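# Six arms sort coloured blocks onto matching tiles

## Task

Place every block on a tile that matches its colour, resting flat on one full face, with no tile holding more than one block. A block counts only if it stays there without a robot supporting it, so at the end release each block and pull the grippers away.

## Robot and tools

ROBOTS AND CAMERAS. There are six identical i2rt Big YAM arms: arm1, arm2, arm3, arm4, arm5 and arm6. Each has six revolute joints, a two-finger gripper and a wrist camera (armN_cam_wrist). With joints 1 and 6 at zero and the hand level and pointing forward, that camera rides on top of the hand and looks toward the fingertips. Two fixed room cameras, room_a and room_b, view the scene. A hand can reach roughly 1.0 m out from its joint 1 axis. The arms act independently; a stalled arm does not hold the others back.

FRAMES. Positions live in one common scene frame with its origin on the floor and +z upward. "hand" is the point halfway between the fingertips; its z axis runs along the fingers and its y axis is the direction the fingers open and close. Each arm's foot pose is real but never printed, so hand positions depend on it.

execute_actions. Arguments: "actions", a list holding either one action or nothing (empty list = just report state and images), and optional "cameras", a list of camera names (omitted, null or ["all"] gives every camera; [] gives none). One action is an object whose keys are arm names; under each arm goes "joints", an object of absolute joint targets keyed by name. These are targets to reach, not offsets. Units and ranges: joint1_rad -2.879 to 2.879 (rotates the whole arm about its foot, positive counter-clockwise seen from above, 0 = along the foot's facing); joint2_rad 0 to 3.141 (shoulder; 0 has the upper arm pointing back and near level, larger values raise it and bring it forward); joint3_rad 0 to 3.019 (elbow; 0 is fully folded, larger opens it); joint4_rad -1.692 to 1.57 (hand pitch, positive tips fingers up); joint5_rad -1.57 to 1.57 (hand yaw, positive toward the arm's right); joint6_rad -2.094 to 2.094 (hand roll, positive clockwise viewed from behind the hand); gripper_m 0 to 0.093 metres, the gap between fingertips. A joint counts as arrived within ±0.045, ±0.14, ±0.09, ±0.055, ±0.03, ±0.035 rad and ±0.003 m respectively. All motions in an action begin together but finish at different moments, and since joints move at different speeds the hand may sweep a wide path. An action is capped at 15 s. Any joint or arm you leave out keeps its previous target and may still be pushing. An unknown key or out-of-range number makes the whole call rejected with nothing moving.

wait: "seconds" 0 to 10. Commands nothing new and returns the same report as an empty execute_actions.

zoom_image: "camera" (one named camera from the latest full-image result) and "region" [x0, y0, x1, y1] in that image's pixels, origin top-left, no larger than 504 by 504.

read_manual: optional "section", only "licences"; returns URDF licence text and moves nothing.

finished_scene: "scene", the integer number of the current scene. It is final and reports whether the goal was met; the result carries the next task.

READING RESULTS. joint_positions gives current joint values. A "pictures" line lists the cameras in image order. joint_status tells how each commanded motion ended: "off_target" (stopped short and may keep pushing); "contact_stop" or "time_out" (target dropped, joint holds where it stopped, except a timed-out joint may keep a nearby target and keep pushing); "not_followed" (a safety check withheld the arm's targets, usually shown with "joint command not followed" and a "cause:" line; the gripper part still runs, and the arm may retry those targets on later actions until they become valid). on_its_own lists joints you did not command this call; "held at" is the target being held, not the actual position. To relieve a pushing joint, command it to its reported position. A tiny change from the current position may produce no movement. Loaded joints sag over time. "MOTOR HOT" warns at 85 °C; at 100 °C an "OVER-TEMPERATURE FAULT" drops that arm and its gripper until cooled, and its joints report "limit_stop_at_motor_heat", meaning you should resend the target. Heat can persist into the following scene. If any call reports a stop, the remaining execute_actions, wait and finished_scene calls in that same reply are skipped.

TIMING. The simulation keeps running while you compose replies; robots hold the last command meanwhile, and faulted arms stay put.

CAUTIONS. Two robots pressing hard against each other fails the task and ends everything; a hard collision may too. No status line reports robot-to-robot contact, and the self/inter-arm check can be late and ignores fingers, gripper housings and wrist cameras. A touch from a carried or loose object is not counted as a robot contact. The arms do not stop on contact and can push forcefully, which also overheats motors; grip force is about 50 to 62 N per pad, lower on some grippers. Never push anything off the work area or onto the floor. Avoid drops, slips, slams and hard shoves. Loose objects may occasionally be nudged by an outside disturbance, so check placements before finishing.

Each tool is called after ">>>" in YAML: its name, and indented under it one key for each argument.

## Session

I'll start by looking at the scene.

>>> execute_actions:
  actions: []

Scene clock: 0.00 s.
Motor temperatures (°C, as the motors report them): arm1=[21 19 20 21 19 19] | arm2=[20 21 19 19 21 20] | arm3=[20 19 18 19 20 19] | arm4=[20 20 21 21 19 19] | arm5=[21 19 19 20 21 20] | arm6=[19 21 19 20 21 19]
arm1.joint_positions: joint1_rad=+0.406 joint2_rad=+0.456 joint3_rad=+1.575 joint4_rad=-1.578 joint5_rad=-0.256 joint6_rad=-0.114 gripper_m=+0.094
arm1.joint_status: not commanded
arm1.hand: x=-0.1084 y=-0.0846 z=+1.2466 quat_wxyz=(-0.177, +0.794, -0.298, -0.500) (m; scene frame)
arm2.joint_positions: joint1_rad=+0.423 joint2_rad=+0.536 joint3_rad=+1.661 joint4_rad=-1.257 joint5_rad=-0.100 joint6_rad=-0.316 gripper_m=+0.095
arm2.joint_status: not commanded
arm2.hand: x=+1.1205 y=-0.2499 z=+1.3756 quat_wxyz=(-0.574, +0.544, -0.524, -0.316) (m; scene frame)
arm3.joint_positions: joint1_rad=+0.751 joint2_rad=+0.399 joint3_rad=+1.676 joint4_rad=-1.374 joint5_rad=-0.231 joint6_rad=-0.540 gripper_m=+0.094
arm3.joint_status: not commanded
arm3.hand: x=-0.2001 y=+0.9952 z=+1.3113 quat_wxyz=(-0.329, -0.387, -0.630, +0.587) (m; scene frame)
arm4.joint_positions: joint1_rad=-0.601 joint2_rad=+0.281 joint3_rad=+1.647 joint4_rad=-1.398 joint5_rad=-0.081 joint6_rad=-0.467 gripper_m=+0.095
arm4.joint_status: not commanded
arm4.hand: x=-1.0005 y=-0.7333 z=+1.3661 quat_wxyz=(-0.184, -0.541, -0.476, +0.669) (m; scene frame)
arm5.joint_positions: joint1_rad=+0.105 joint2_rad=+0.449 joint3_rad=+1.513 joint4_rad=-1.276 joint5_rad=-0.219 joint6_rad=-0.705 gripper_m=+0.094
arm5.joint_status: not commanded
arm5.hand: x=+1.3916 y=-1.5216 z=+1.2590 quat_wxyz=(-0.613, +0.298, -0.714, +0.160) (m; scene frame)
arm6.joint_positions: joint1_rad=-0.267 joint2_rad=+0.352 joint3_rad=+1.400 joint4_rad=-1.467 joint5_rad=+0.220 joint6_rad=+0.767 gripper_m=+0.095
arm6.joint_status: not commanded
arm6.hand: x=-1.0160 y=+1.8120 z=+1.2351 quat_wxyz=(-0.422, +0.018, -0.835, -0.352) (m; scene frame)
pictures: arm1_cam_wrist, arm2_cam_wrist, arm3_cam_wrist, arm4_cam_wrist, arm5_cam_wrist, arm6_cam_wrist, room_a, room_b
Images, in order (width x height): arm1_cam_wrist 504x504, arm2_cam_wrist 504x504, arm3_cam_wrist 504x504, arm4_cam_wrist 504x504, arm5_cam_wrist 504x504, arm6_cam_wrist 504x504, room_a 504x504, room_b 504x504.

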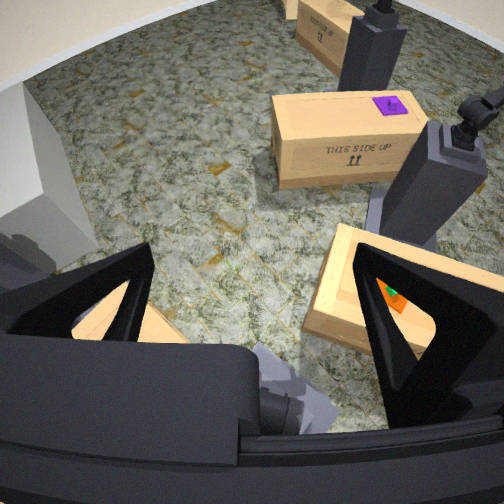

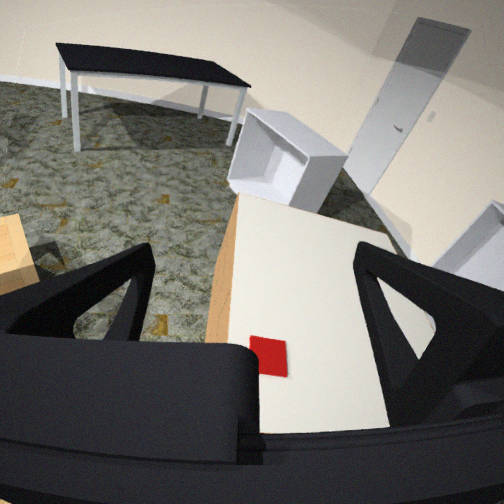

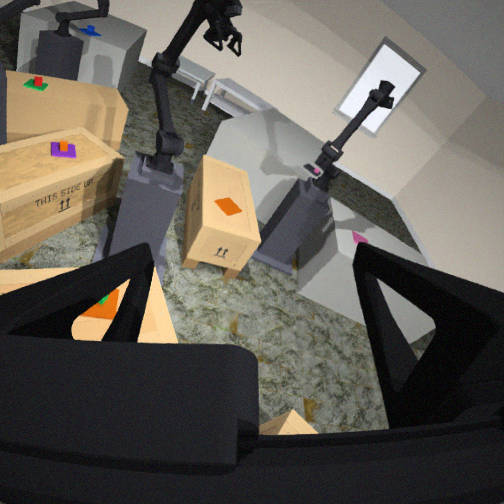

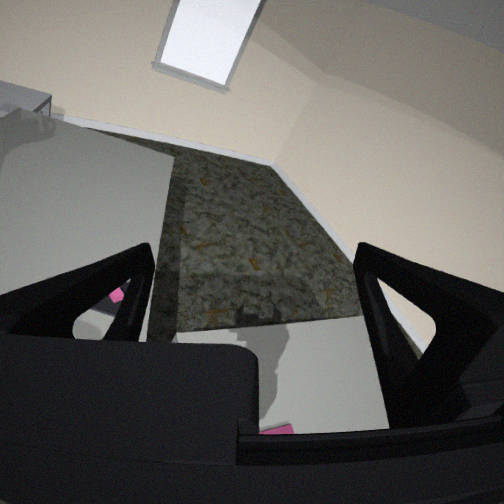

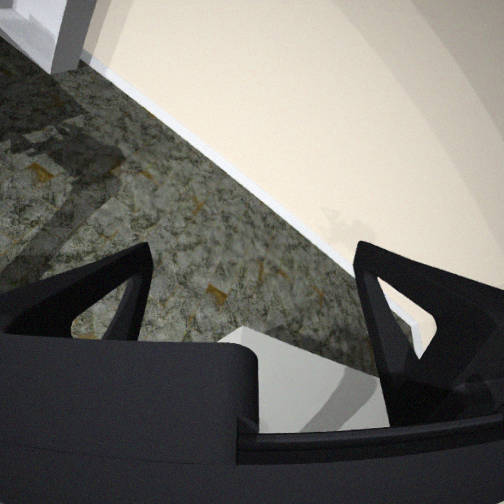

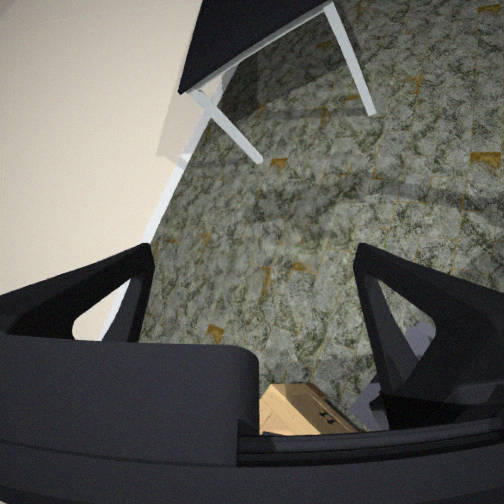

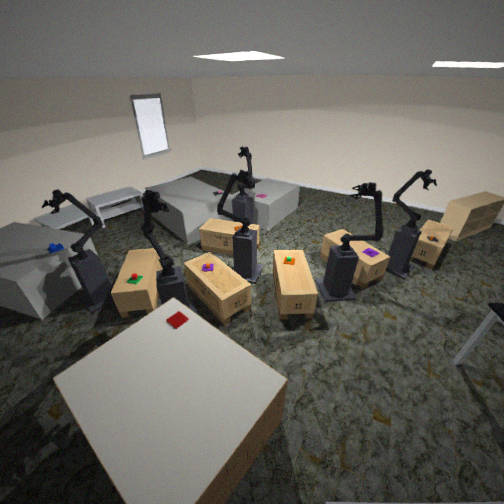

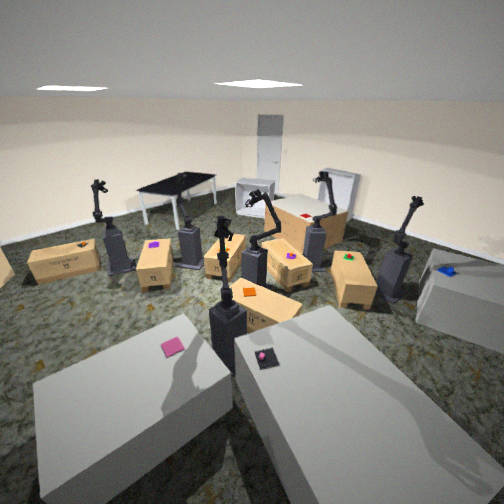

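>>> zoom_image:
  camera: "room_a"
  region: [0, 150, 252, 340]

>>> zoom_image:
  camera: "room_a"
  region: [252, 150, 504, 340]

>>> zoom_image:
  camera: "room_b"
  region: [0, 160, 252, 380]

>>> zoom_image:
  camera: "room_b"
  region: [200, 160, 504, 380]

Region (0, 150, 252, 340) of room_a's 504x504 image, scaled by 2.000, with more detail than that image has; it fills the top 380 rows of this view, and the rest is white.

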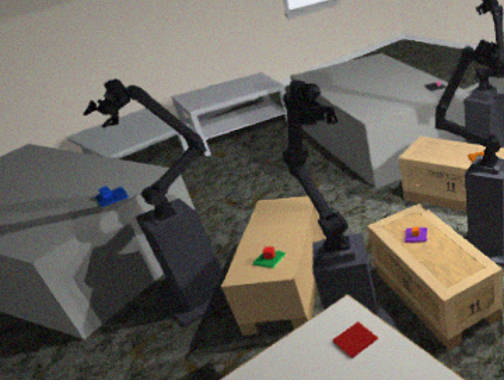

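Region (252, 150, 504, 340) of room_a's 504x504 image, scaled by 2.000, with more detail than that image has; it fills the top 380 rows of this view, and the rest is white.

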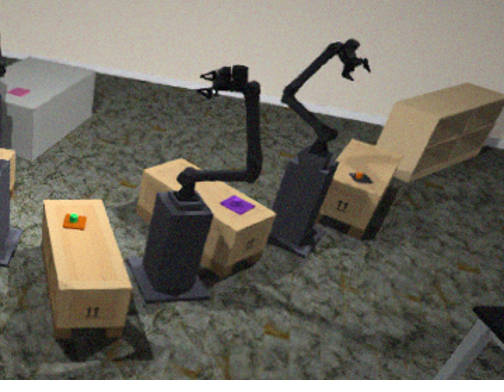

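Region (0, 160, 252, 380) of room_b's 504x504 image, scaled by 2.000, with more detail than that image has; it fills the top 440 rows of this view, and the rest is white.

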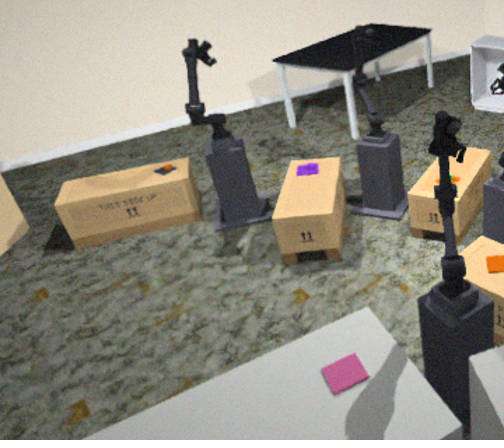

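Region (200, 160, 504, 380) of room_b's 504x504 image, scaled by 1.658, with more detail than that image has; it fills the top 365 rows of this view, and the rest is white.

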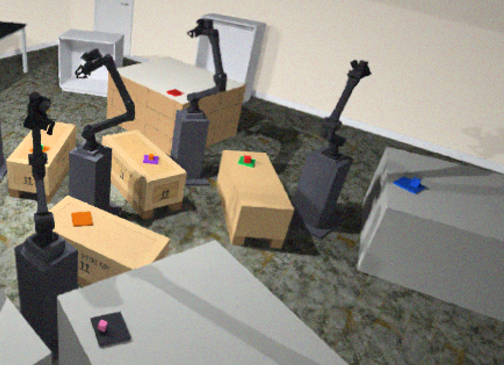

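>>> execute_actions:
  actions:
    - {"arm1":{"joints":{"joint1_rad":-0.01,"joint2_rad":1.607,"joint3_rad":1.173,"joint4_rad":-1.137,"joint5_rad":0,"joint6_rad":0}},"arm2":{"joints":{"joint1_rad":-2.2,"joint2_rad":1.607,"joint3_rad":1.173,"joint4_rad":-1.137,"joint5_rad":0,"joint6_rad":0}},"arm3":{"joints":{"joint1_rad":-1.22,"joint2_rad":1.607,"joint3_rad":1.173,"joint4_rad":-1.137,"joint5_rad":0,"joint6_rad":0}},"arm4":{"joints":{"joint1_rad":0.13,"joint2_rad":1.607,"joint3_rad":1.173,"joint4_rad":-1.137,"joint5_rad":0,"joint6_rad":0}},"arm5":{"joints":{"joint1_rad":-1.1,"joint2_rad":1.607,"joint3_rad":1.173,"joint4_rad":-1.137,"joint5_rad":0,"joint6_rad":0}},"arm6":{"joints":{"joint1_rad":1.0,"joint2_rad":1.607,"joint3_rad":1.173,"joint4_rad":-1.137,"joint5_rad":0,"joint6_rad":0}}}

Scene clock: 122.40 s.
Motor temperatures (°C, as the motors report them): arm1=[21 19 23 21 19 19] | arm2=[20 22 22 19 21 20] | arm3=[20 19 19 19 20 19] | arm4=[20 21 22 21 19 19] | arm5=[21 20 22 20 21 20] | arm6=[19 21 22 20 21 19]
arm1.joint_positions: joint1_rad=-0.008 joint2_rad=+1.607 joint3_rad=+1.167 joint4_rad=-1.146 joint5_rad=-0.003 joint6_rad=-0.008 gripper_m=+0.094
arm1.joint_status: all done
arm1.hand: x=-0.0949 y=+0.2940 z=+0.7451 quat_wxyz=(+0.009, +0.767, -0.641, +0.009) (m; scene frame)
arm2.joint_positions: joint1_rad=-2.201 joint2_rad=+1.604 joint3_rad=+1.156 joint4_rad=-1.140 joint5_rad=+0.000 joint6_rad=-0.008 gripper_m=+0.095
arm2.joint_status: all done
arm2.hand: x=+1.1516 y=-0.8281 z=+0.7816 quat_wxyz=(+0.005, -0.648, -0.762, -0.001) (m; scene frame)
arm3.joint_positions: joint1_rad=-1.226 joint2_rad=+1.615 joint3_rad=+1.152 joint4_rad=-1.134 joint5_rad=-0.001 joint6_rad=-0.011 gripper_m=+0.094
arm3.joint_status: all done
arm3.hand: x=-0.5616 y=+1.3316 z=+0.7146 quat_wxyz=(-0.003, -0.945, +0.328, -0.017) (m; scene frame)
arm4.joint_positions: joint1_rad=+0.129 joint2_rad=+1.605 joint3_rad=+1.179 joint4_rad=-1.144 joint5_rad=+0.001 joint6_rad=-0.011 gripper_m=+0.095
arm4.joint_status: all done
arm4.hand: x=-0.9748 y=-1.1755 z=+0.8028 quat_wxyz=(-0.005, -0.679, -0.734, -0.004) (m; scene frame)
arm5.joint_positions: joint1_rad=-1.108 joint2_rad=+1.615 joint3_rad=+1.170 joint4_rad=-1.146 joint5_rad=-0.002 joint6_rad=-0.013 gripper_m=+0.094
arm5.joint_status: all done
arm5.hand: x=+1.3803 y=-1.9727 z=+0.7121 quat_wxyz=(+0.007, -0.599, -0.800, -0.012) (m; scene frame)
arm6.joint_positions: joint1_rad=+1.007 joint2_rad=+1.604 joint3_rad=+1.166 joint4_rad=-1.146 joint5_rad=+0.000 joint6_rad=+0.008 gripper_m=+0.095
arm6.joint_status: all done
arm6.hand: x=-1.3781 y=+2.1046 z=+0.7779 quat_wxyz=(+0.002, +0.896, -0.443, +0.005) (m; scene frame)
pictures: arm1_cam_wrist, arm2_cam_wrist, arm3_cam_wrist, arm4_cam_wrist, arm5_cam_wrist, arm6_cam_wrist, room_a, room_b
Images, in order (width x height): arm1_cam_wrist 504x504, arm2_cam_wrist 504x504, arm3_cam_wrist 504x504, arm4_cam_wrist 504x504, arm5_cam_wrist 504x504, arm6_cam_wrist 504x504, room_a 504x504, room_b 504x504.

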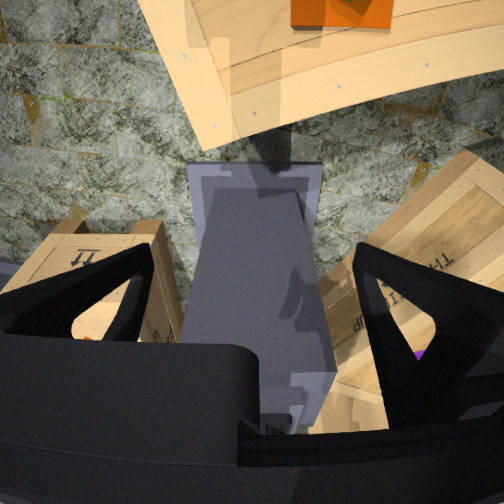

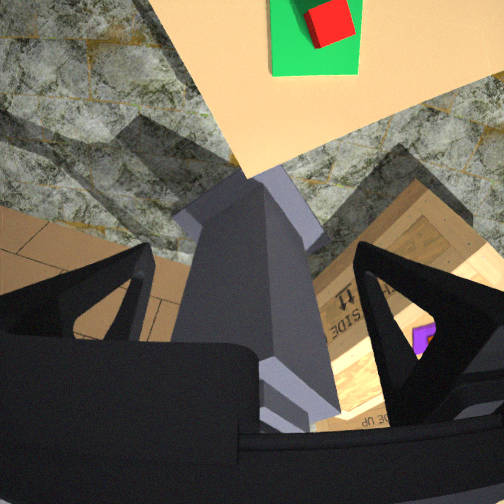

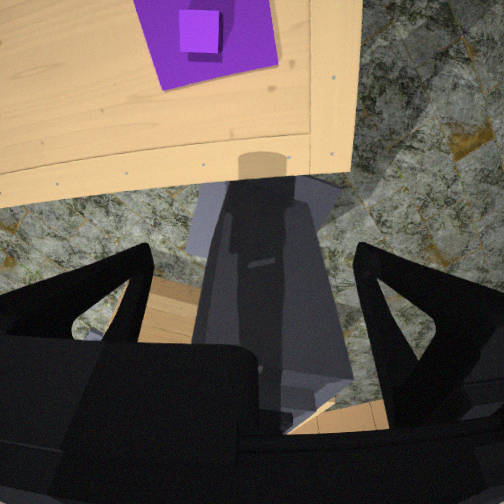

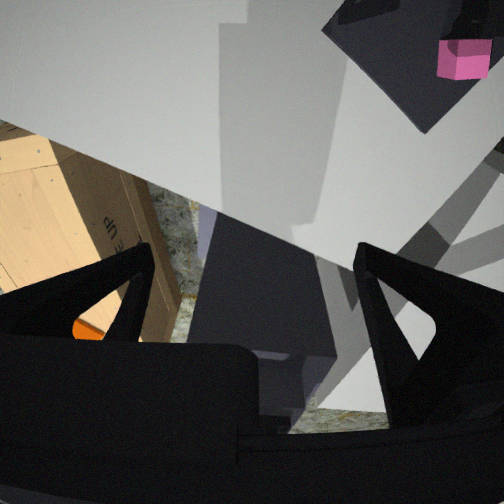

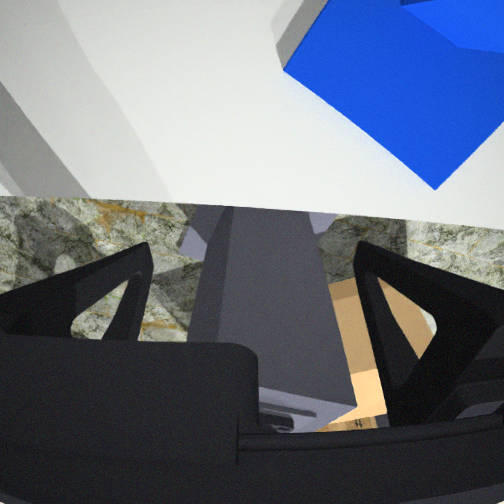

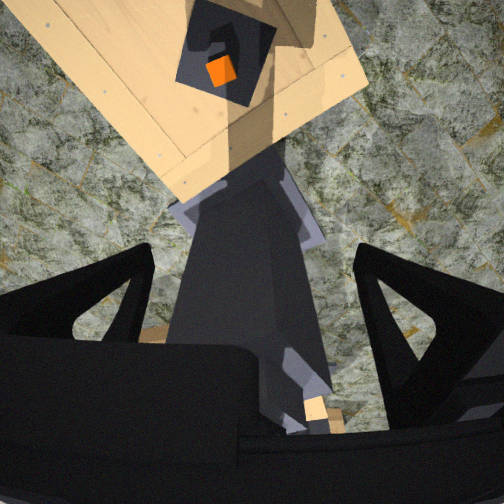

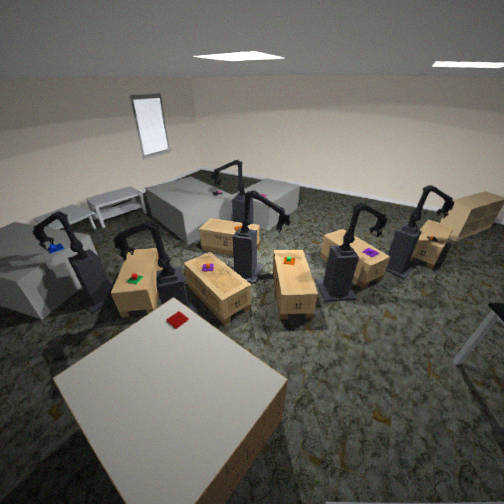

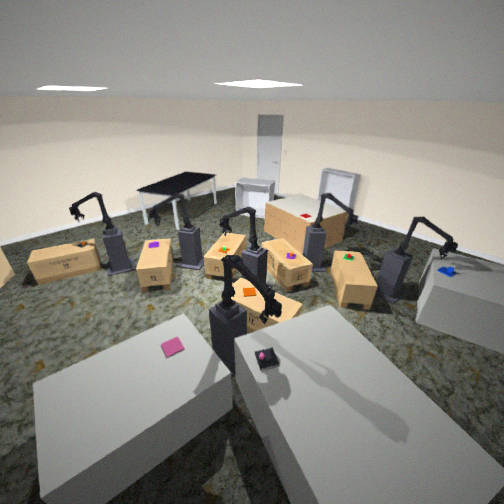

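>>> zoom_image:
  camera: "arm6_cam_wrist"
  region: [130, 0, 330, 130]

>>> zoom_image:
  camera: "arm3_cam_wrist"
  region: [110, 0, 310, 130]

>>> zoom_image:
  camera: "arm2_cam_wrist"
  region: [230, 0, 430, 130]

>>> zoom_image:
  camera: "arm4_cam_wrist"
  region: [304, 0, 504, 150]

Region (130, 0, 330, 130) of arm6_cam_wrist's 504x504 image, scaled by 2.520, with more detail than that image has; it fills the top 328 rows of this view, and the rest is white.

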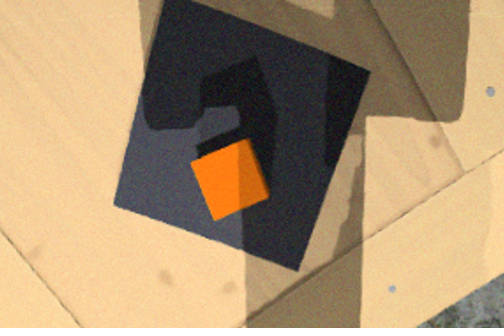

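Region (110, 0, 310, 130) of arm3_cam_wrist's 504x504 image, scaled by 2.520, with more detail than that image has; it fills the top 328 rows of this view, and the rest is white.

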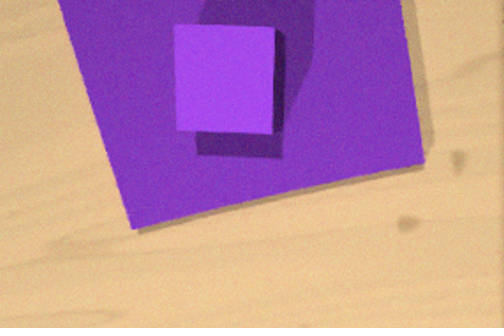

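Region (230, 0, 430, 130) of arm2_cam_wrist's 504x504 image, scaled by 2.520, with more detail than that image has; it fills the top 328 rows of this view, and the rest is white.

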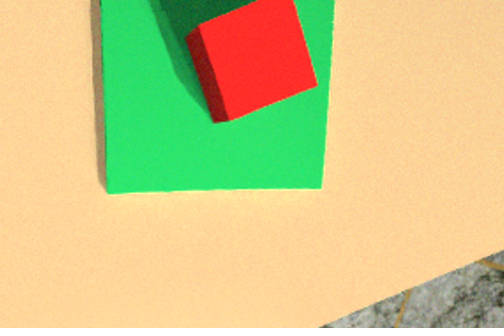

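Region (304, 0, 504, 150) of arm4_cam_wrist's 504x504 image, scaled by 2.520, with more detail than that image has; it fills the top 378 rows of this view, and the rest is white.

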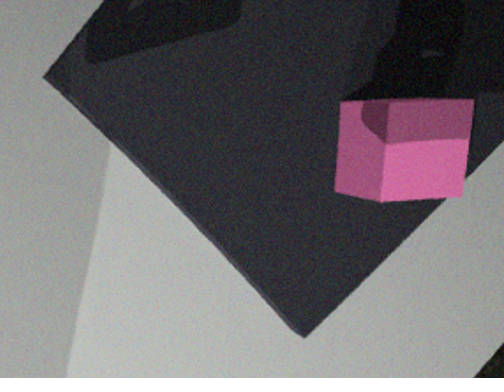

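>>> execute_actions:
  actions:
    - {"arm1":{"joints":{"joint1_rad":-0.196,"joint2_rad":2.186,"joint3_rad":1.608,"joint4_rad":-0.993}},"arm2":{"joints":{"joint1_rad":-2.372,"joint2_rad":2.160,"joint3_rad":1.412,"joint4_rad":-0.823}},"arm3":{"joints":{"joint2_rad":1.7175,"joint3_rad":1.0735,"joint4_rad":-0.927}},"arm4":{"joints":{"joint1_rad":-0.158,"joint2_rad":1.886,"joint3_rad":1.5785,"joint4_rad":-1.263}},"arm5":{"joints":{"joint1_rad":-1.4,"joint2_rad":1.646,"joint3_rad":1.627,"joint4_rad":-1.552}},"arm6":{"joints":{"joint1_rad":1.098,"joint2_rad":2.086,"joint3_rad":1.140,"joint4_rad":-0.625}}}
  cameras: ["arm1_cam_wrist","arm2_cam_wrist","arm3_cam_wrist","arm4_cam_wrist","arm5_cam_wrist","arm6_cam_wrist"]

Scene clock: 229.40 s.
Motor temperatures (°C, as the motors report them): arm1=[21 21 26 21 19 19] | arm2=[20 23 26 19 21 20] | arm3=[20 21 23 19 20 19] | arm4=[20 22 25 21 19 19] | arm5=[21 22 23 20 21 21] | arm6=[19 22 23 20 21 19]
arm1.joint_positions: joint1_rad=-0.201 joint2_rad=+2.193 joint3_rad=+1.569 joint4_rad=-0.994 joint5_rad=-0.002 joint6_rad=-0.007 gripper_m=+0.094
arm1.joint_status: all done
arm1.hand: x=-0.0054 y=+0.4489 z=+0.5751 quat_wxyz=(+0.021, +0.701, -0.712, +0.021) (m; scene frame)
arm2.joint_positions: joint1_rad=-2.383 joint2_rad=+2.181 joint3_rad=+1.394 joint4_rad=-0.836 joint5_rad=+0.000 joint6_rad=-0.007 gripper_m=+0.095
arm2.joint_status: all done
arm2.hand: x=+1.0670 y=-0.9440 z=+0.5733 quat_wxyz=(+0.016, -0.715, -0.699, -0.014) (m; scene frame)
arm3.joint_positions: joint1_rad=-1.226 joint2_rad=+1.738 joint3_rad=+1.058 joint4_rad=-0.936 joint5_rad=-0.001 joint6_rad=-0.011 gripper_m=+0.094
arm3.joint_status: all done
arm3.hand: x=-0.5575 y=+1.3290 z=+0.6320 quat_wxyz=(-0.007, -0.944, +0.328, -0.026) (m; scene frame)
arm4.joint_positions: joint1_rad=-0.169 joint2_rad=+1.882 joint3_rad=+1.533 joint4_rad=-1.247 joint5_rad=+0.001 joint6_rad=-0.009 gripper_m=+0.095
arm4.joint_status: all done
arm4.hand: x=-1.1319 y=-1.2661 z=+0.7919 quat_wxyz=(+0.004, -0.781, -0.625, -0.014) (m; scene frame)
arm5.joint_positions: joint1_rad=-1.402 joint2_rad=+1.646 joint3_rad=+1.583 joint4_rad=-1.538 joint5_rad=+0.000 joint6_rad=-0.011 gripper_m=+0.094
arm5.joint_status: all done
arm5.hand: x=+1.2487 y=-2.0355 z=+0.8484 quat_wxyz=(+0.011, -0.711, -0.703, -0.016) (m; scene frame)
arm6.joint_positions: joint1_rad=+1.106 joint2_rad=+2.095 joint3_rad=+1.127 joint4_rad=-0.642 joint5_rad=+0.000 joint6_rad=+0.007 gripper_m=+0.095
arm6.joint_status: all done
arm6.hand: x=-1.4340 y=+2.1002 z=+0.5432 quat_wxyz=(+0.006, +0.917, -0.398, +0.017) (m; scene frame)
pictures: arm1_cam_wrist, arm2_cam_wrist, arm3_cam_wrist, arm4_cam_wrist, arm5_cam_wrist, arm6_cam_wrist
Images, in order (width x height): arm1_cam_wrist 504x504, arm2_cam_wrist 504x504, arm3_cam_wrist 504x504, arm4_cam_wrist 504x504, arm5_cam_wrist 504x504, arm6_cam_wrist 504x504.

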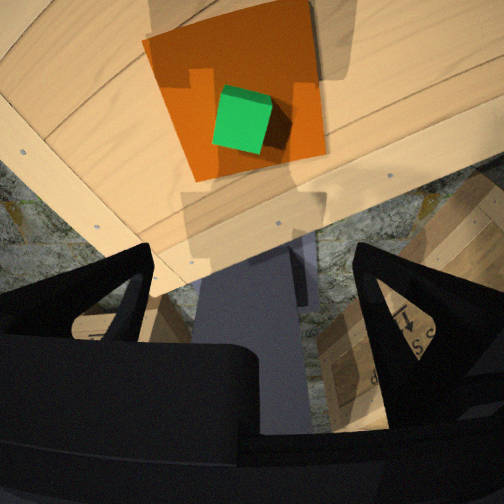

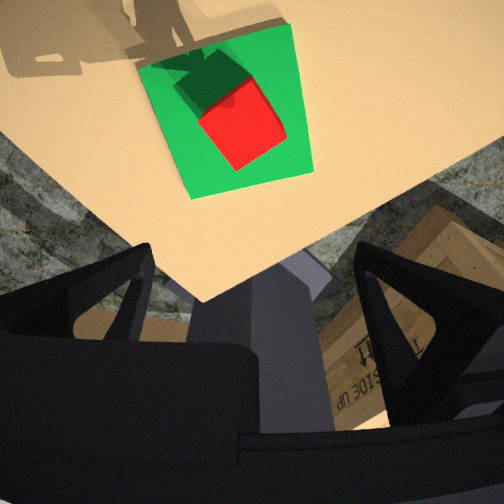

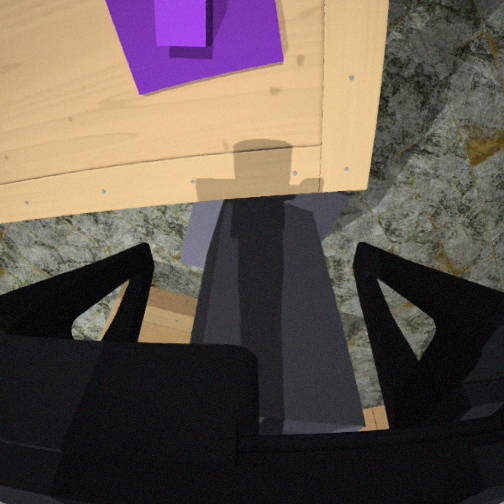

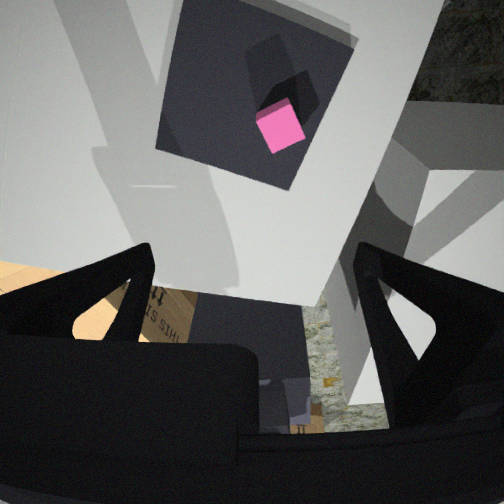

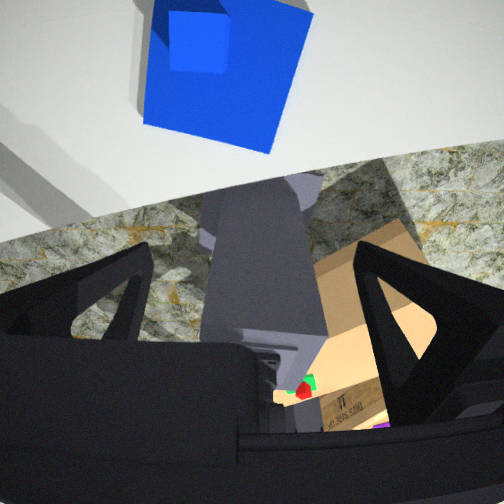

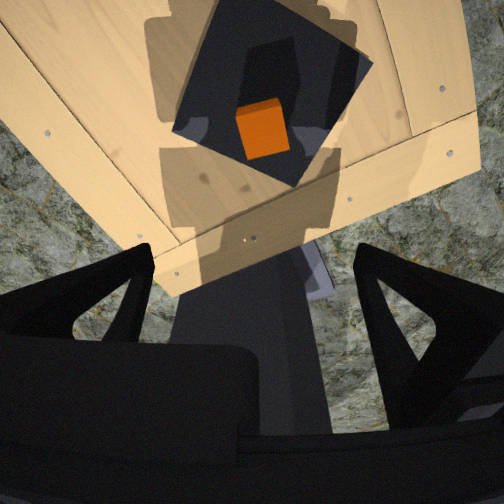

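>>> zoom_image:
  camera: "arm2_cam_wrist"
  region: [120, 0, 340, 220]

>>> zoom_image:
  camera: "arm6_cam_wrist"
  region: [160, 0, 380, 220]

>>> zoom_image:
  camera: "arm1_cam_wrist"
  region: [130, 0, 350, 220]

>>> zoom_image:
  camera: "arm4_cam_wrist"
  region: [145, 0, 365, 220]

>>> zoom_image:
  camera: "arm3_cam_wrist"
  region: [90, 0, 310, 130]

Region (120, 0, 340, 220) of arm2_cam_wrist's 504x504 image, scaled by 2.291, with more detail than that image has.

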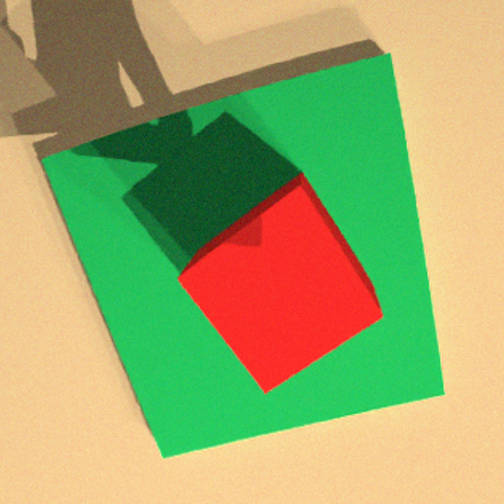

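Region (160, 0, 380, 220) of arm6_cam_wrist's 504x504 image, scaled by 2.291, with more detail than that image has.

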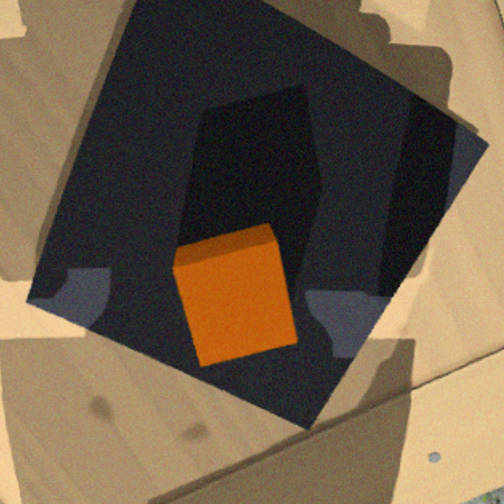

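Region (130, 0, 350, 220) of arm1_cam_wrist's 504x504 image, scaled by 2.291, with more detail than that image has.

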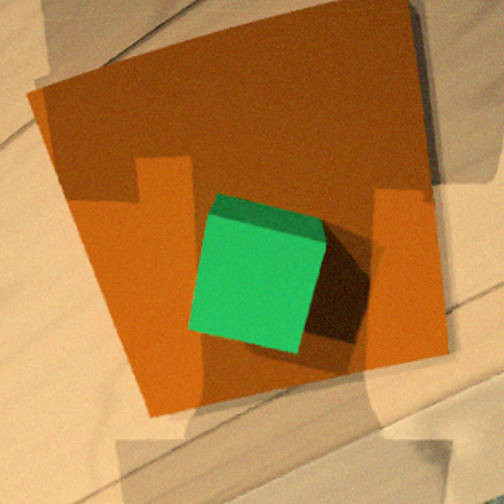

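Region (145, 0, 365, 220) of arm4_cam_wrist's 504x504 image, scaled by 2.291, with more detail than that image has.

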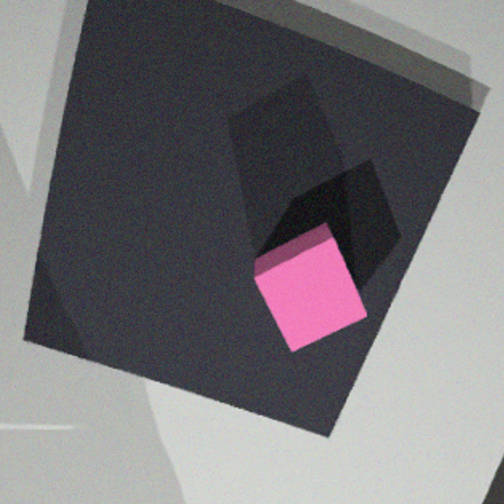

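Region (90, 0, 310, 130) of arm3_cam_wrist's 504x504 image, scaled by 2.291, with more detail than that image has; it fills the top 298 rows of this view, and the rest is white.

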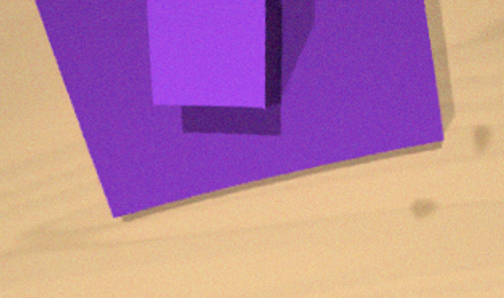

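>>> zoom_image:
  camera: "arm4_cam_wrist"
  region: [100, 220, 400, 360]

Region (100, 220, 400, 360) of arm4_cam_wrist's 504x504 image, scaled by 1.680, with more detail than that image has; it fills the top 235 rows of this view, and the rest is white.

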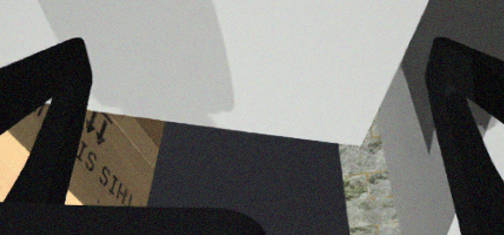

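>>> execute_actions:
  actions: []
  cameras: []

Scene clock: 349.40 s.
Motor temperatures (°C, as the motors report them): arm1=[21 25 29 21 19 19] | arm2=[20 27 25 19 21 20] | arm3=[20 22 23 19 20 19] | arm4=[20 25 32 21 19 19] | arm5=[21 22 28 20 21 21] | arm6=[19 24 22 20 21 19]
arm1.joint_positions: joint1_rad=-0.201 joint2_rad=+2.193 joint3_rad=+1.569 joint4_rad=-0.994 joint5_rad=-0.002 joint6_rad=-0.007 gripper_m=+0.094
arm1.joint_status: all done
arm1.hand: x=-0.0054 y=+0.4489 z=+0.5751 quat_wxyz=(+0.021, +0.701, -0.712, +0.021) (m; scene frame)
arm2.joint_positions: joint1_rad=-2.383 joint2_rad=+2.181 joint3_rad=+1.394 joint4_rad=-0.836 joint5_rad=+0.000 joint6_rad=-0.007 gripper_m=+0.095
arm2.joint_status: all done
arm2.hand: x=+1.0670 y=-0.9440 z=+0.5733 quat_wxyz=(+0.016, -0.715, -0.699, -0.014) (m; scene frame)
arm3.joint_positions: joint1_rad=-1.226 joint2_rad=+1.738 joint3_rad=+1.058 joint4_rad=-0.936 joint5_rad=-0.001 joint6_rad=-0.011 gripper_m=+0.094
arm3.joint_status: all done
arm3.hand: x=-0.5575 y=+1.3290 z=+0.6320 quat_wxyz=(-0.007, -0.944, +0.328, -0.026) (m; scene frame)
arm4.joint_positions: joint1_rad=-0.169 joint2_rad=+1.882 joint3_rad=+1.533 joint4_rad=-1.247 joint5_rad=+0.001 joint6_rad=-0.009 gripper_m=+0.095
arm4.joint_status: all done
arm4.hand: x=-1.1319 y=-1.2661 z=+0.7919 quat_wxyz=(+0.004, -0.781, -0.625, -0.014) (m; scene frame)
arm5.joint_positions: joint1_rad=-1.402 joint2_rad=+1.646 joint3_rad=+1.583 joint4_rad=-1.538 joint5_rad=+0.000 joint6_rad=-0.011 gripper_m=+0.094
arm5.joint_status: all done
arm5.hand: x=+1.2487 y=-2.0355 z=+0.8484 quat_wxyz=(+0.011, -0.711, -0.703, -0.016) (m; scene frame)
arm6.joint_positions: joint1_rad=+1.106 joint2_rad=+2.095 joint3_rad=+1.127 joint4_rad=-0.642 joint5_rad=+0.000 joint6_rad=+0.007 gripper_m=+0.095
arm6.joint_status: all done
arm6.hand: x=-1.4340 y=+2.1002 z=+0.5432 quat_wxyz=(+0.006, +0.917, -0.398, +0.017) (m; scene frame)
pictures: none
No camera images: the call's "cameras" was empty. Leave "cameras" out to get every camera's image.

>>> execute_actions:
  actions:
    - {"arm1":{"joints":{"joint1_rad":-0.181,"joint2_rad":2.420,"joint3_rad":1.635,"joint4_rad":-0.726,"joint6_rad":0.23}},"arm2":{"joints":{"joint1_rad":-2.365,"joint2_rad":2.411,"joint3_rad":1.499,"joint4_rad":-0.617,"joint6_rad":-0.62}},"arm3":{"joints":{"joint1_rad":-0.86,"joint2_rad":1.1,"joint3_rad":0.75,"joint4_rad":-1.2}},"arm4":{"joints":{"joint1_rad":-0.203,"joint2_rad":2.082,"joint3_rad":1.412,"joint4_rad":-0.897,"joint6_rad":-0.46}},"arm6":{"joints":{"joint1_rad":1.088,"joint2_rad":2.355,"joint3_rad":1.243,"joint4_rad":-0.413,"joint6_rad":-0.255}}}
  cameras: ["arm1_cam_wrist","arm2_cam_wrist","arm4_cam_wrist","arm6_cam_wrist"]

Scene clock: 454.43 s.
Motor temperatures (°C, as the motors report them): arm1=[21 27 30 21 19 19] | arm2=[20 28 26 19 21 20] | arm3=[20 22 23 19 20 19] | arm4=[20 26 34 21 19 19] | arm5=[21 23 30 20 21 21] | arm6=[19 24 22 20 21 19]
arm1.joint_positions: joint1_rad=-0.188 joint2_rad=+2.424 joint3_rad=+1.622 joint4_rad=-0.736 joint5_rad=-0.002 joint6_rad=+0.222 gripper_m=+0.094
arm1.joint_status: all done
arm1.hand: x=-0.0125 y=+0.4773 z=+0.4532 quat_wxyz=(-0.007, +0.621, -0.784, -0.008) (m; scene frame)
arm2.joint_positions: joint1_rad=-2.378 joint2_rad=+2.428 joint3_rad=+1.486 joint4_rad=-0.630 joint5_rad=+0.000 joint6_rad=-0.610 gripper_m=+0.095
arm2.joint_status: all done
arm2.hand: x=+1.0689 y=-0.9710 z=+0.4602 quat_wxyz=(+0.000, -0.473, -0.881, +0.004) (m; scene frame)
arm3.joint_positions: joint1_rad=-0.860 joint2_rad=+1.099 joint3_rad=+0.744 joint4_rad=-1.195 joint5_rad=-0.001 joint6_rad=-0.011 gripper_m=+0.094
arm3.joint_status: all done
arm3.hand: x=-0.4783 y=+1.1386 z=+0.7461 quat_wxyz=(+0.002, -0.989, +0.151, +0.006) (m; scene frame)
arm4.joint_positions: joint1_rad=-0.195 joint2_rad=+2.074 joint3_rad=+1.407 joint4_rad=-0.912 joint5_rad=+0.001 joint6_rad=-0.449 gripper_m=+0.095
arm4.joint_status: all done
arm4.hand: x=-1.1456 y=-1.2696 z=+0.6450 quat_wxyz=(-0.003, -0.636, -0.772, -0.007) (m; scene frame)
arm5.joint_positions: joint1_rad=-1.402 joint2_rad=+1.646 joint3_rad=+1.583 joint4_rad=-1.538 joint5_rad=+0.000 joint6_rad=-0.011 gripper_m=+0.094
arm5.joint_status: not commanded
arm5.hand: x=+1.2487 y=-2.0355 z=+0.8484 quat_wxyz=(+0.011, -0.711, -0.703, -0.016) (m; scene frame)
arm6.joint_positions: joint1_rad=+1.095 joint2_rad=+2.364 joint3_rad=+1.230 joint4_rad=-0.429 joint5_rad=+0.000 joint6_rad=-0.247 gripper_m=+0.095
arm6.joint_status: all done
arm6.hand: x=-1.4475 y=+2.1228 z=+0.4348 quat_wxyz=(-0.003, +0.959, -0.284, -0.004) (m; scene frame)
pictures: arm1_cam_wrist, arm2_cam_wrist, arm4_cam_wrist, arm6_cam_wrist
Images, in order (width x height): arm1_cam_wrist 504x504, arm2_cam_wrist 504x504, arm4_cam_wrist 504x504, arm6_cam_wrist 504x504.

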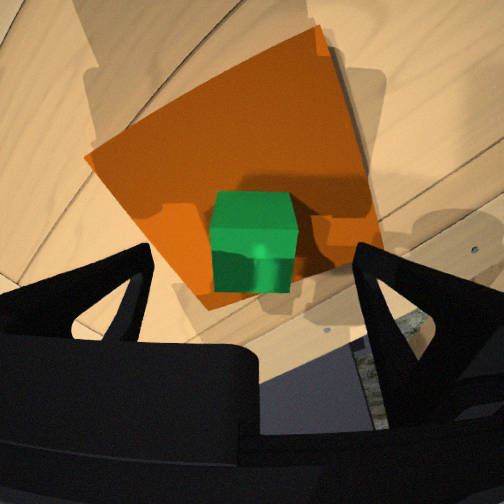

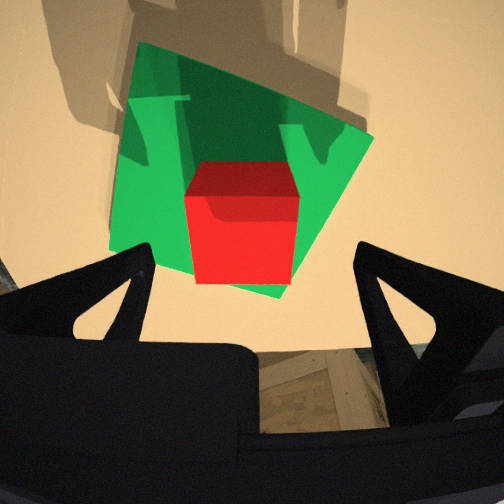

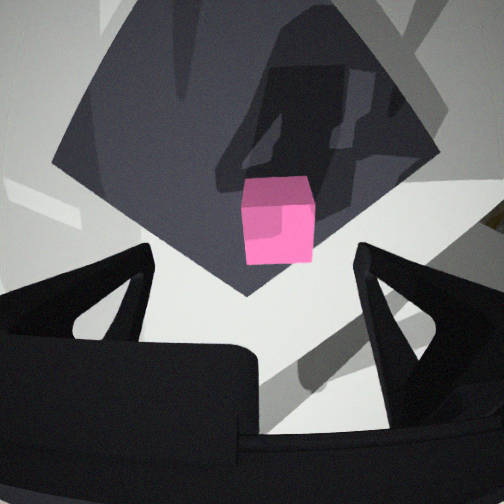

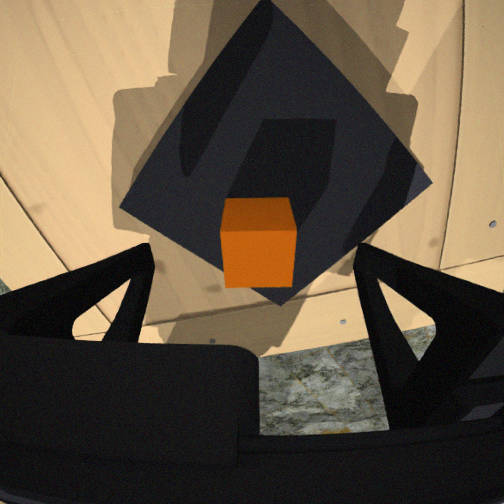

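>>> zoom_image:
  camera: "arm1_cam_wrist"
  region: [170, 150, 338, 318]

>>> zoom_image:
  camera: "arm2_cam_wrist"
  region: [170, 150, 338, 318]

>>> zoom_image:
  camera: "arm4_cam_wrist"
  region: [170, 150, 338, 318]

>>> zoom_image:
  camera: "arm6_cam_wrist"
  region: [170, 150, 338, 318]

Region (170, 150, 338, 318) of arm1_cam_wrist's 504x504 image, scaled by 3.000, with more detail than that image has.

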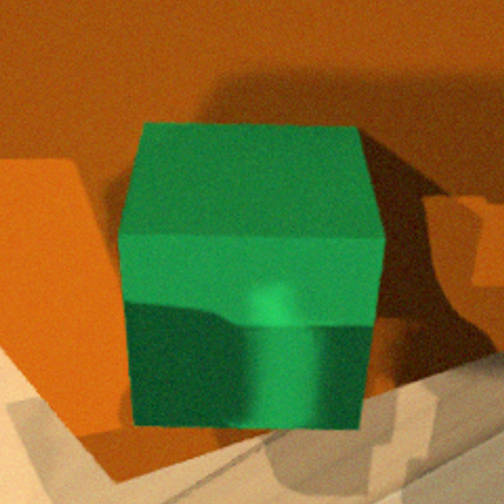

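Region (170, 150, 338, 318) of arm2_cam_wrist's 504x504 image, scaled by 3.000, with more detail than that image has.

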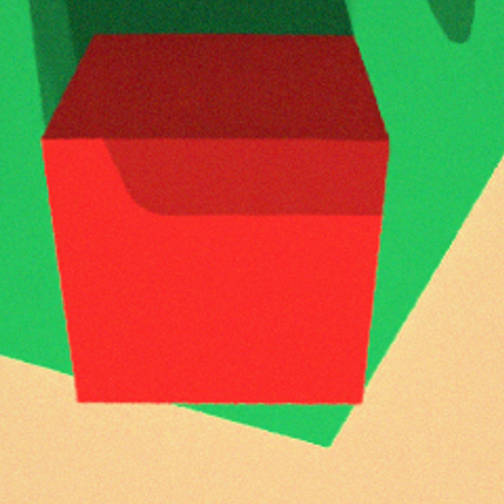

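Region (170, 150, 338, 318) of arm4_cam_wrist's 504x504 image, scaled by 3.000, with more detail than that image has.

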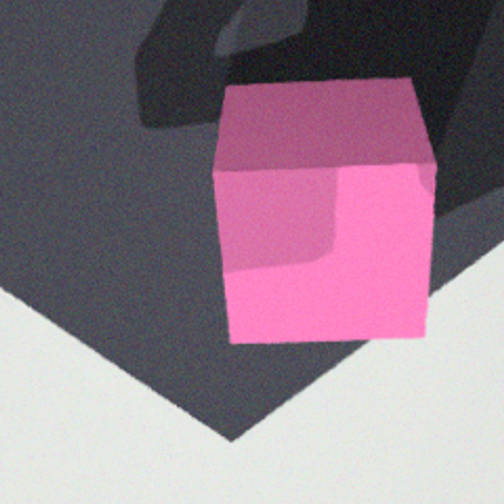

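Region (170, 150, 338, 318) of arm6_cam_wrist's 504x504 image, scaled by 3.000, with more detail than that image has.

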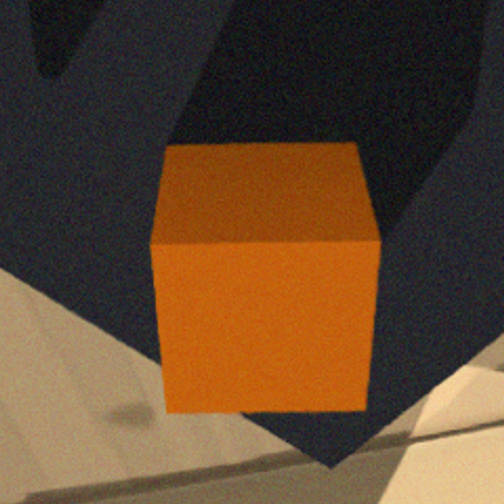

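>>> execute_actions:
  actions:
    - {"arm1":{"joints":{"joint2_rad":2.469,"joint4_rad":-0.687}},"arm2":{"joints":{"joint1_rad":-2.355,"joint2_rad":2.481,"joint3_rad":1.521,"joint4_rad":-0.552}},"arm4":{"joints":{"joint1_rad":-0.218,"joint2_rad":2.132,"joint4_rad":-0.823}},"arm6":{"joints":{"joint2_rad":2.397,"joint4_rad":-0.366}}}
  cameras: ["arm1_cam_wrist","arm2_cam_wrist","arm4_cam_wrist","arm6_cam_wrist"]

Scene clock: 536.40 s.
Motor temperatures (°C, as the motors report them): arm1=[21 28 28 21 19 19] | arm2=[20 30 25 19 21 20] | arm3=[20 21 24 19 20 19] | arm4=[20 26 30 21 19 19] | arm5=[21 23 31 20 21 21] | arm6=[19 25 22 20 21 19]
arm1.joint_positions: joint1_rad=-0.188 joint2_rad=+2.454 joint3_rad=+1.622 joint4_rad=-0.698 joint5_rad=-0.002 joint6_rad=+0.222 gripper_m=+0.094
arm1.joint_status: all done
arm1.hand: x=-0.0124 y=+0.4766 z=+0.4356 quat_wxyz=(-0.010, +0.621, -0.784, -0.012) (m; scene frame)
arm2.joint_positions: joint1_rad=-2.366 joint2_rad=+2.466 joint3_rad=+1.489 joint4_rad=-0.567 joint5_rad=+0.000 joint6_rad=-0.611 gripper_m=+0.095
arm2.joint_status: all done
arm2.hand: x=+1.0760 y=-0.9742 z=+0.4398 quat_wxyz=(-0.007, -0.467, -0.884, +0.017) (m; scene frame)
arm3.joint_positions: joint1_rad=-0.860 joint2_rad=+1.099 joint3_rad=+0.744 joint4_rad=-1.195 joint5_rad=-0.001 joint6_rad=-0.011 gripper_m=+0.094
arm3.joint_status: not commanded
arm3.hand: x=-0.4783 y=+1.1386 z=+0.7461 quat_wxyz=(+0.002, -0.989, +0.151, +0.006) (m; scene frame)
arm4.joint_positions: joint1_rad=-0.206 joint2_rad=+2.112 joint3_rad=+1.407 joint4_rad=-0.839 joint5_rad=+0.001 joint6_rad=-0.449 gripper_m=+0.095
arm4.joint_status: all done
arm4.hand: x=-1.1541 y=-1.2782 z=+0.6246 quat_wxyz=(-0.010, -0.640, -0.768, +0.009) (m; scene frame)
arm5.joint_positions: joint1_rad=-1.402 joint2_rad=+1.646 joint3_rad=+1.583 joint4_rad=-1.538 joint5_rad=+0.000 joint6_rad=-0.011 gripper_m=+0.094
arm5.joint_status: not commanded
arm5.hand: x=+1.2487 y=-2.0355 z=+0.8484 quat_wxyz=(+0.011, -0.711, -0.703, -0.016) (m; scene frame)
arm6.joint_positions: joint1_rad=+1.095 joint2_rad=+2.375 joint3_rad=+1.230 joint4_rad=-0.385 joint5_rad=+0.000 joint6_rad=-0.247 gripper_m=+0.095
arm6.joint_status: all done
arm6.hand: x=-1.4523 y=+2.1279 z=+0.4301 quat_wxyz=(-0.012, +0.959, -0.284, -0.019) (m; scene frame)
pictures: arm1_cam_wrist, arm2_cam_wrist, arm4_cam_wrist, arm6_cam_wrist
Images, in order (width x height): arm1_cam_wrist 504x504, arm2_cam_wrist 504x504, arm4_cam_wrist 504x504, arm6_cam_wrist 504x504.

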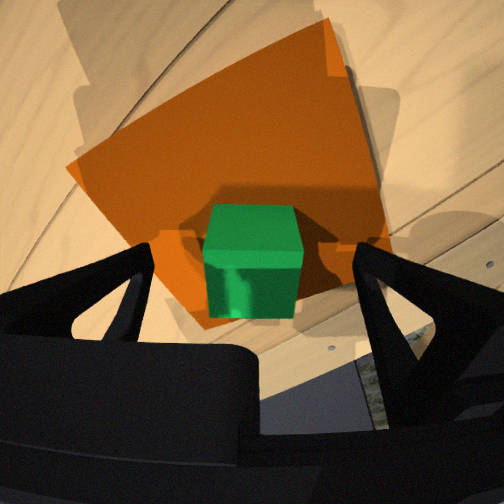

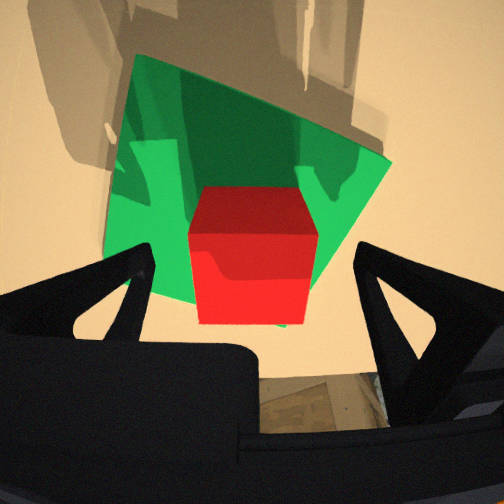

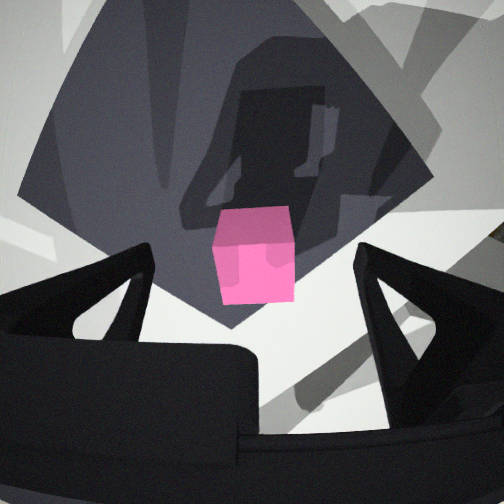

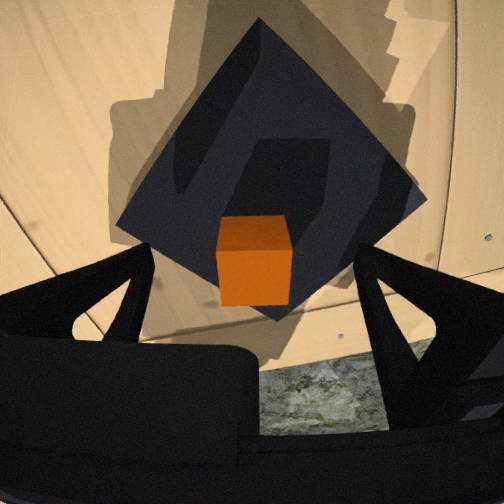

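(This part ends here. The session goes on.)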